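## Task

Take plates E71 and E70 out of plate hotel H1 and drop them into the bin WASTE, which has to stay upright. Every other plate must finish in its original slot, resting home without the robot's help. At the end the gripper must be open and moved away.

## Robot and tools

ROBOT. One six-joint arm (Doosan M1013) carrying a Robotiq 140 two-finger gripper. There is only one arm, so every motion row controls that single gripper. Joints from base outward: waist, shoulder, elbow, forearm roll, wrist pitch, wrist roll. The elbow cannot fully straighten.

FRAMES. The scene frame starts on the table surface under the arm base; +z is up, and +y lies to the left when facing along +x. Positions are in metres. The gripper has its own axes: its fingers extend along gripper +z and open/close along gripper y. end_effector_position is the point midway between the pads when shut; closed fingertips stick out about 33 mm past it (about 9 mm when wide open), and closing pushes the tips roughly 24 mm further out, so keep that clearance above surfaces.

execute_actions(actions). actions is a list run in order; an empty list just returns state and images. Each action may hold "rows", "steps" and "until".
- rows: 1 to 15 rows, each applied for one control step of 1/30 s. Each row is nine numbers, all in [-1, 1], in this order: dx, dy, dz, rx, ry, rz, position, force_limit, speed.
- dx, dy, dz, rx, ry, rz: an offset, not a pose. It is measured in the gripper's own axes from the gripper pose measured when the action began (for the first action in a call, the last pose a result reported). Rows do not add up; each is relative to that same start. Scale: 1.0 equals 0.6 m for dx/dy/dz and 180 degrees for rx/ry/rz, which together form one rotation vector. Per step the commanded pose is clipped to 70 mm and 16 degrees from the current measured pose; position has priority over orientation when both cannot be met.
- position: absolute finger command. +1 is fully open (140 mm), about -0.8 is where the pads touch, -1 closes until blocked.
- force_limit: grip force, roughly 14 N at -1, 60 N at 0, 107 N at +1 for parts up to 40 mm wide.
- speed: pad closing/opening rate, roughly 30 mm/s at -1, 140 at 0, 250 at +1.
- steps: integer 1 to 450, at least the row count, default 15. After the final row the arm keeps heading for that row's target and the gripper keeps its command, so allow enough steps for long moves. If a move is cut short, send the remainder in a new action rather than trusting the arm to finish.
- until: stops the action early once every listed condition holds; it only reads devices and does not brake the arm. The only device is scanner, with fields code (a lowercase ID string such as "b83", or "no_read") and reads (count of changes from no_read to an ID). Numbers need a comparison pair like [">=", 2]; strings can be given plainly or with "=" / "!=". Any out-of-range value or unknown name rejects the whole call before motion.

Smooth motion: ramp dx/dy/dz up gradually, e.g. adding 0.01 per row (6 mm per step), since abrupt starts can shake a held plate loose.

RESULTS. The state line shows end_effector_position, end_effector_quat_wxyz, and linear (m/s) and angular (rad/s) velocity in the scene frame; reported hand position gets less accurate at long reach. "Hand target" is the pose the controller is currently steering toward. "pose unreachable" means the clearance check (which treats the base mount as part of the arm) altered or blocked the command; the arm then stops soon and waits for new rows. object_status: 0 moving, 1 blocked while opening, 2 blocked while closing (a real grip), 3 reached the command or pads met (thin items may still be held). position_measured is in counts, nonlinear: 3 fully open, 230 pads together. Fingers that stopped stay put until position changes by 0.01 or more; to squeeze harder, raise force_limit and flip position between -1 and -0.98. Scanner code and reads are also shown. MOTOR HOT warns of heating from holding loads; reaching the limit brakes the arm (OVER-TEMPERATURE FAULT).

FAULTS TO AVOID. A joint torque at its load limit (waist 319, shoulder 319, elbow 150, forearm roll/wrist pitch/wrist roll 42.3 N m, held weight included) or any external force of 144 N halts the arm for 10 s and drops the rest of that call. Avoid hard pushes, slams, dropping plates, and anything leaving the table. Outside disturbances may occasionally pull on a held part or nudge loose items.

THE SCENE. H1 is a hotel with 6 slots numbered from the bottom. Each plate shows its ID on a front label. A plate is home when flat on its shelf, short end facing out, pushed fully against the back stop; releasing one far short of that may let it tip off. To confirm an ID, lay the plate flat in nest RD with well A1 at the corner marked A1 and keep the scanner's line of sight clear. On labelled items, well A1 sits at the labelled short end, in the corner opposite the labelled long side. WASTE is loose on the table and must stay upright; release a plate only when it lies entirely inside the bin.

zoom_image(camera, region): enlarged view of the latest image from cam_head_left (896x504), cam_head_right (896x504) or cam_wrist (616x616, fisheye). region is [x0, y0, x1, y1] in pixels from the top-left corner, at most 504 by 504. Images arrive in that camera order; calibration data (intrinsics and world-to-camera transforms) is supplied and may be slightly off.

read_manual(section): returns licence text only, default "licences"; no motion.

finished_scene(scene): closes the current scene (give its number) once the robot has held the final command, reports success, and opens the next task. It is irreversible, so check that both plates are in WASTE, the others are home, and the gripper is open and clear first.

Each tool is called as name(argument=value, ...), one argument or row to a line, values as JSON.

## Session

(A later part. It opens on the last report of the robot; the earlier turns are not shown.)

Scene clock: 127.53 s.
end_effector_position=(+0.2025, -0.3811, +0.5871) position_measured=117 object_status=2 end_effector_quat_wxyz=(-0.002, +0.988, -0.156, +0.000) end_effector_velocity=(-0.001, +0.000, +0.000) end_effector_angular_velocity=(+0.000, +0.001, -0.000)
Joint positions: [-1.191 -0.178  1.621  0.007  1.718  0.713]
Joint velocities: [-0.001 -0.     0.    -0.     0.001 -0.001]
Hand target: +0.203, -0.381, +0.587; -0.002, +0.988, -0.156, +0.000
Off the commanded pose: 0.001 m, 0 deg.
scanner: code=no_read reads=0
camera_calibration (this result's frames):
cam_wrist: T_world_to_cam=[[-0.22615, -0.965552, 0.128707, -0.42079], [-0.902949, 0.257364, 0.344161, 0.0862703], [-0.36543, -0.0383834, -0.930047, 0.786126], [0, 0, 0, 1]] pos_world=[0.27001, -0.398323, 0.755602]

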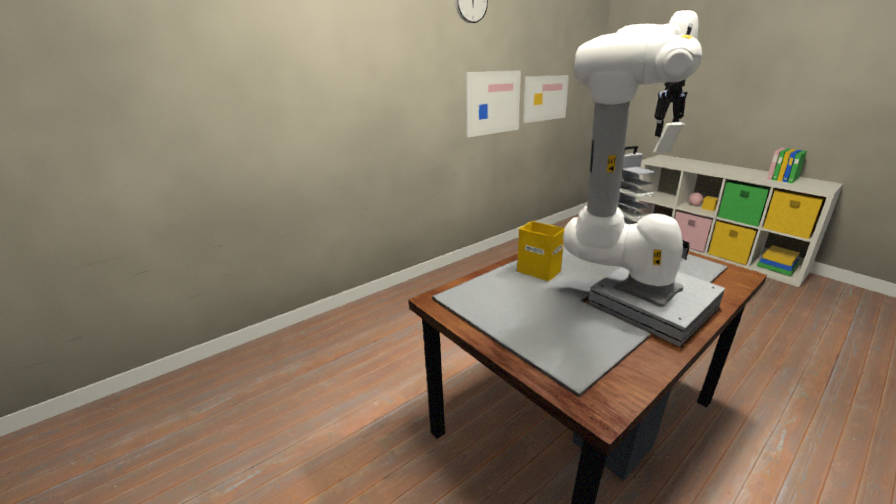

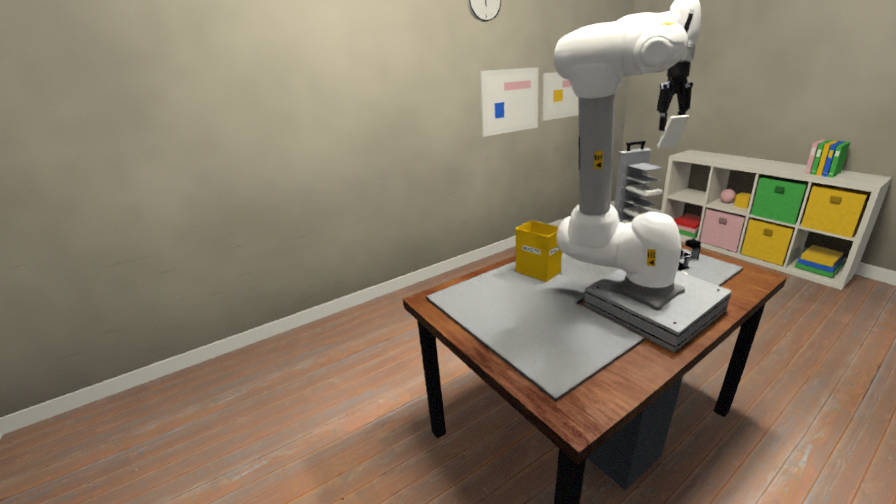

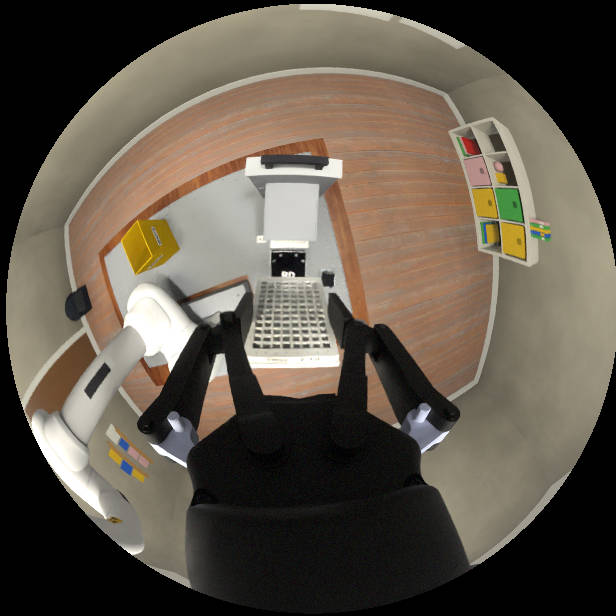

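execute_actions(
  actions=[
    {"rows":[[0,-0.01,0,0,0,0,-1,0.5,0],[0.004,-0.03,0,0,0,0.01,-1,0.5,0],[0.008,-0.06,0,0,0,0.02,-1,0.5,0],[0.015,-0.1,0,0,0,0.04,-1,0.5,0],[0.136,-0.855,0.15,0,0,0.303,-1,0.5,0]],"steps":58},
    {"rows":[[0,0,0.02,0,0,0,-1,0.5,0],[0,0,0.05,0,0,0,-1,0.5,0],[0,0,0.29,0,0,0,-1,0.5,0]],"steps":26},
  ],
)

Scene clock: 134.93 s.
end_effector_position=(+0.4382, +0.0813, +0.3244) position_measured=117 object_status=2 end_effector_quat_wxyz=(-0.001, +0.806, -0.592, -0.000) end_effector_velocity=(-0.000, -0.000, +0.001) end_effector_angular_velocity=(+0.001, -0.002, -0.001)
Joint positions: [ 0.064 -0.134  2.048  0.02   1.228  2.912]
Joint velocities: [-0.001 -0.002  0.     0.001  0.    -0.   ]
Hand target: +0.438, +0.081, +0.324; -0.001, +0.806, -0.592, -0.000
Off the commanded pose: 0.000 m, 0 deg.
scanner: code=no_read reads=0
camera_calibration (this result's frames):
cam_wrist: T_world_to_cam=[[-0.9173, -0.376096, 0.130815, 0.367039], [-0.313338, 0.884479, 0.345711, -0.0393766], [-0.245723, 0.276131, -0.929178, 0.5674], [0, 0, 0, 1]] pos_world=[0.46377, 0.0161929, 0.492814]

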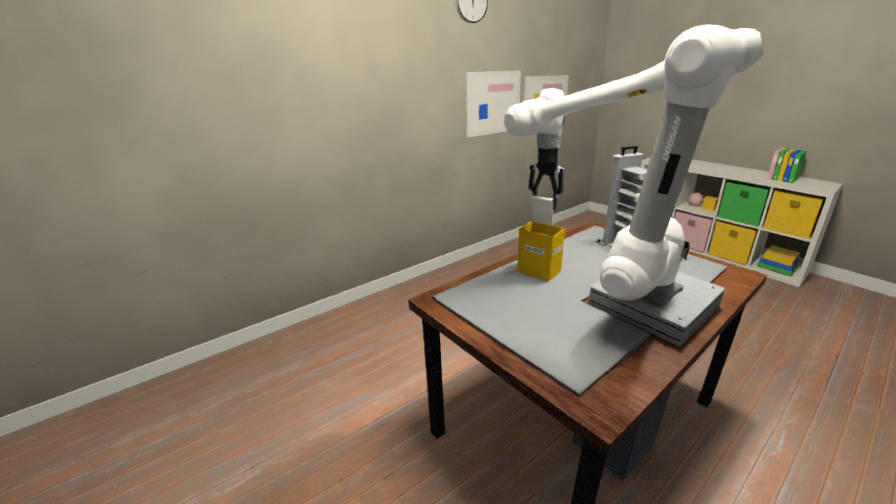

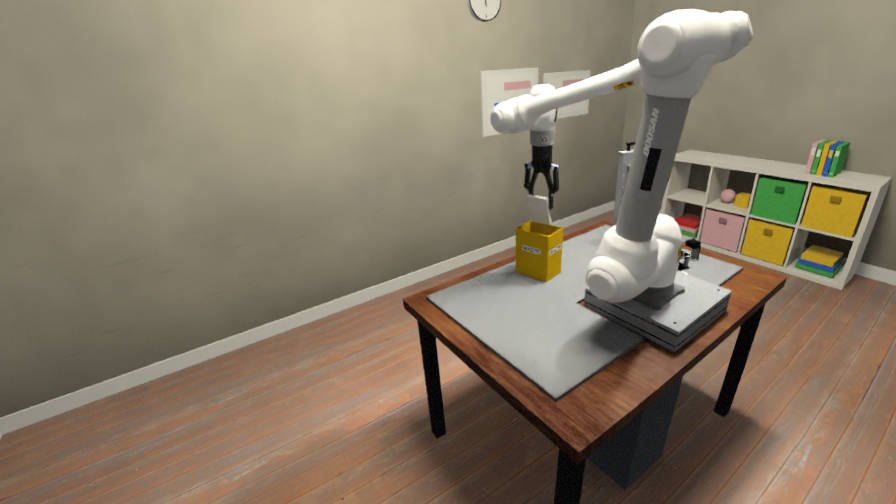

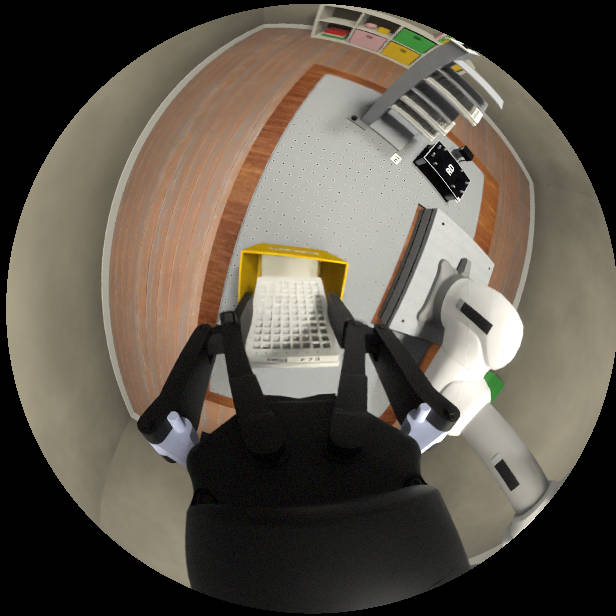

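execute_actions(
  actions=[
    {"rows":[[0,0,0.02,0,0,0,-1,0.5,0],[-0.005,0,0.05,0,0,0,-1,0.5,0],[-0.012,0,0.1,0,0,0,-1,0.5,0],[-0.012,0,0.175,0,0,0,-1,0.5,0]],"steps":22},
    {"rows":[[0,0,0.008,0,0,0,-1,0.5,0],[0,0,0.016,0,0,0,-1,0.5,0],[0,0,0.024,0,0,0,-1,0.5,0],[0,0,0.032,0,0,0,-1,0.5,0],[0,0,0.042,0,0,0,-1,0.5,0]],"steps":14},
  ],
)

Scene clock: 142.50 s.
end_effector_position=(+0.4364, +0.0885, +0.1943) position_measured=117 object_status=2 end_effector_quat_wxyz=(-0.001, +0.806, -0.592, -0.000) end_effector_velocity=(-0.001, +0.001, -0.000) end_effector_angular_velocity=(+0.000, +0.001, +0.001)
Joint positions: [ 0.086 -0.021  2.209  0.023  0.953  2.927]
Joint velocities: [ 0.001 -0.     0.001  0.     0.    -0.   ]
Hand target: +0.436, +0.089, +0.194; -0.001, +0.806, -0.592, -0.000
Off the commanded pose: 0.000 m, 0 deg.
scanner: code=no_read reads=0
camera_calibration (this result's frames):
cam_wrist: T_world_to_cam=[[-0.917333, -0.376086, 0.130612, 0.38514], [-0.313362, 0.884435, 0.345802, -0.001354], [-0.245569, 0.276287, -0.929172, 0.44402], [0, 0, 0, 1]] pos_world=[0.461914, 0.0233662, 0.362735]

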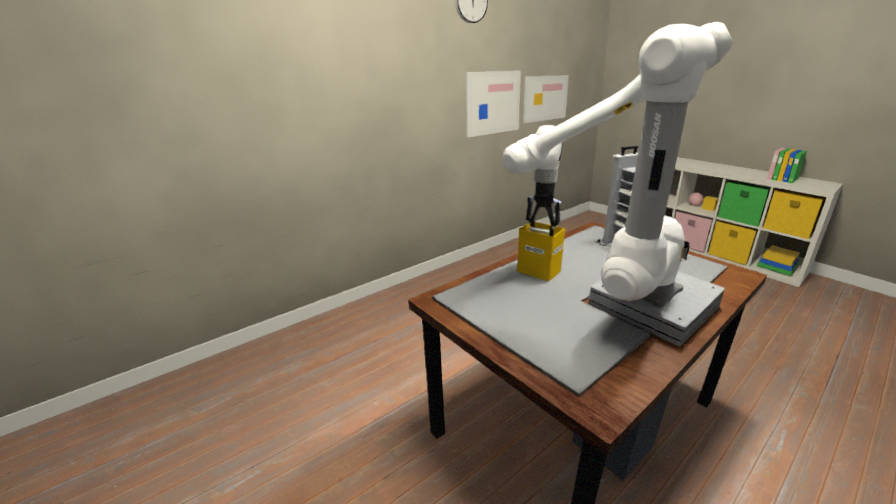

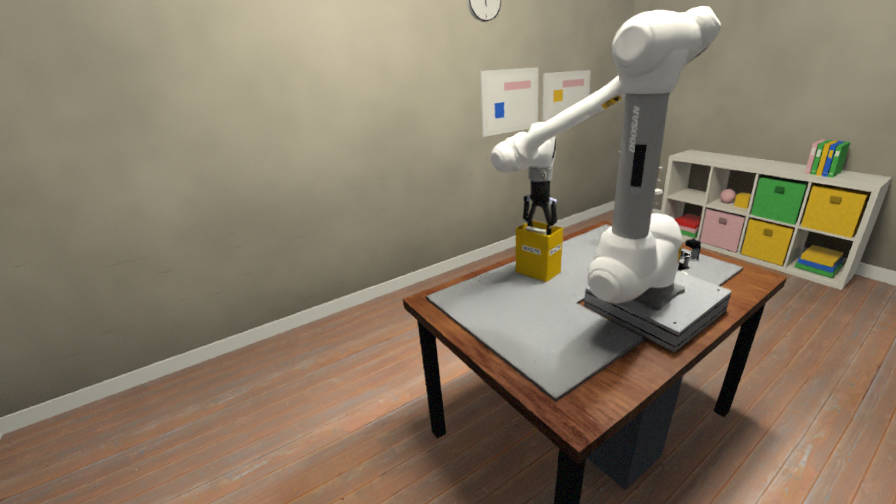

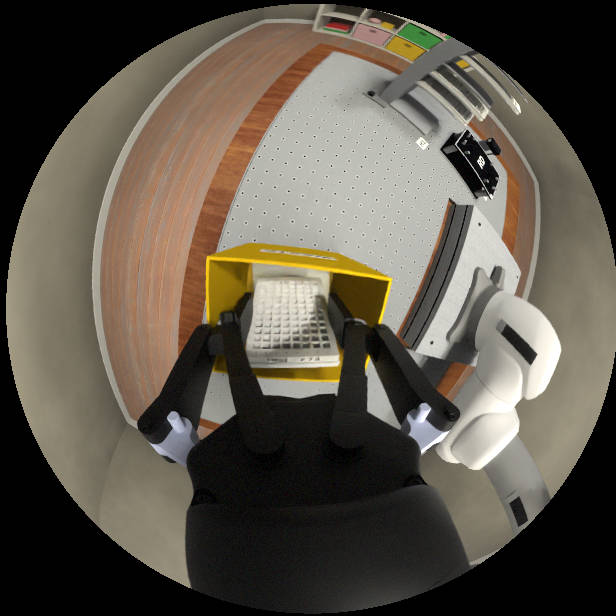

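execute_actions(
  actions=[
    {"rows":[[0,0,0,0,0,0,0.25,-1,-0.5]],"steps":14},
    {"rows":[[0,0,-0.02,0,0,0,0.25,-1,-0.5],[0,0,-0.05,0,0,0,0.25,-1,-0.5],[0,0,-0.3,0,0,0,0.25,-1,-0.5]],"steps":24},
  ],
)

Scene clock: 146.40 s.
end_effector_position=(+0.4360, +0.0881, +0.3742) position_measured=98 object_status=3 end_effector_quat_wxyz=(-0.001, +0.806, -0.592, -0.000) end_effector_velocity=(-0.000, +0.001, +0.001) end_effector_angular_velocity=(-0.000, -0.002, +0.003)
Joint positions: [ 0.078 -0.162  1.978  0.02   1.325  2.928]
Joint velocities: [ 0.002 -0.002 -0.    -0.001  0.    -0.   ]
Hand target: +0.436, +0.088, +0.374; -0.001, +0.806, -0.592, -0.000
Off the commanded pose: 0.000 m, 0 deg.
scanner: code=no_read reads=0
camera_calibration (this result's frames):
cam_wrist: T_world_to_cam=[[-0.917332, -0.376038, 0.13076, 0.361036], [-0.31331, 0.884507, 0.345665, -0.063249], [-0.245641, 0.276121, -0.929203, 0.611271], [0, 0, 0, 1]] pos_world=[0.461527, 0.0229226, 0.542649]

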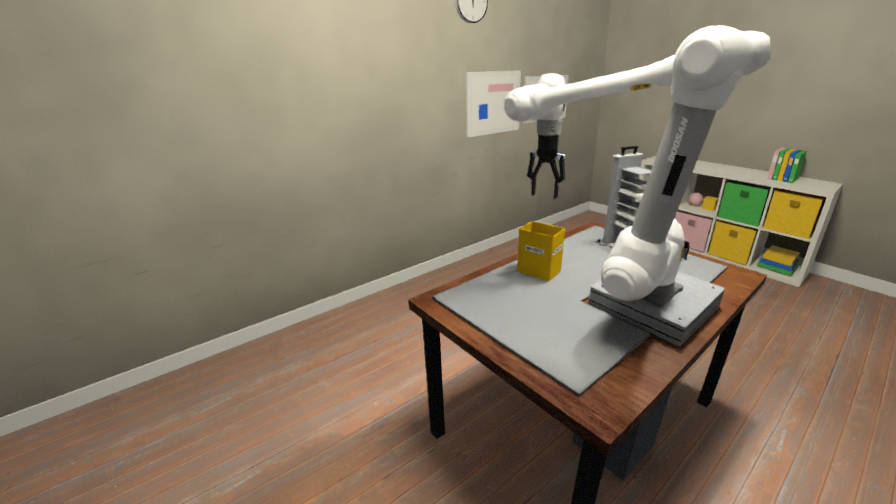

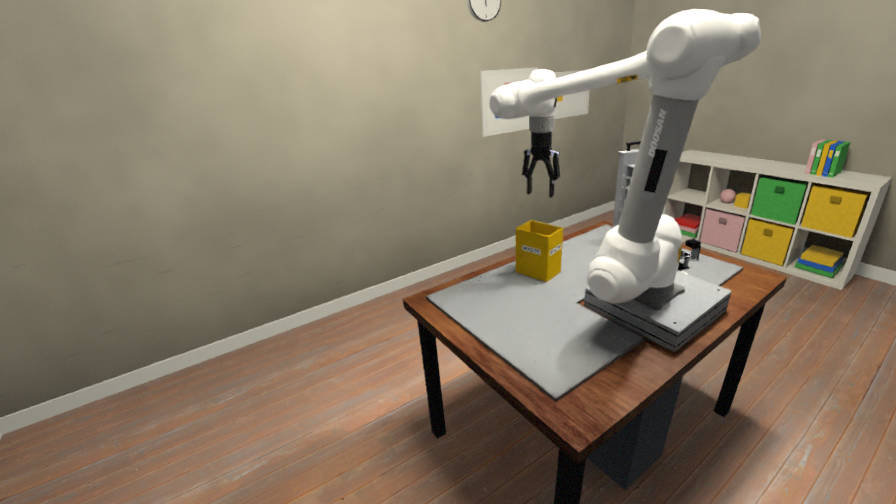

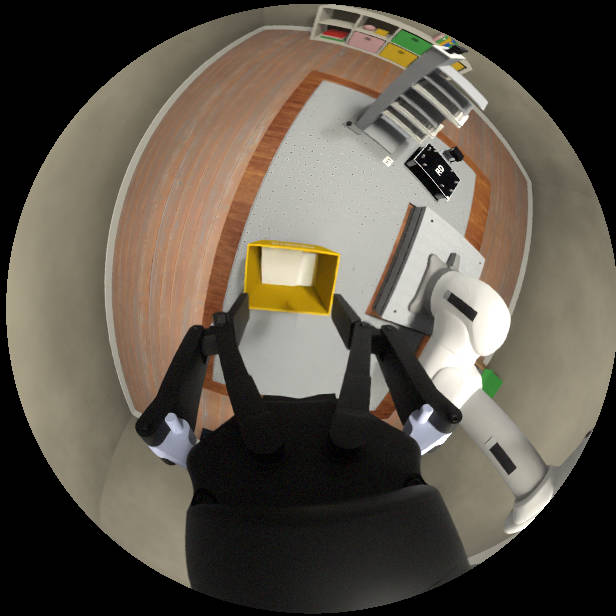

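finished_scene(
  scene=2,
)

The scene is finished: the task was done.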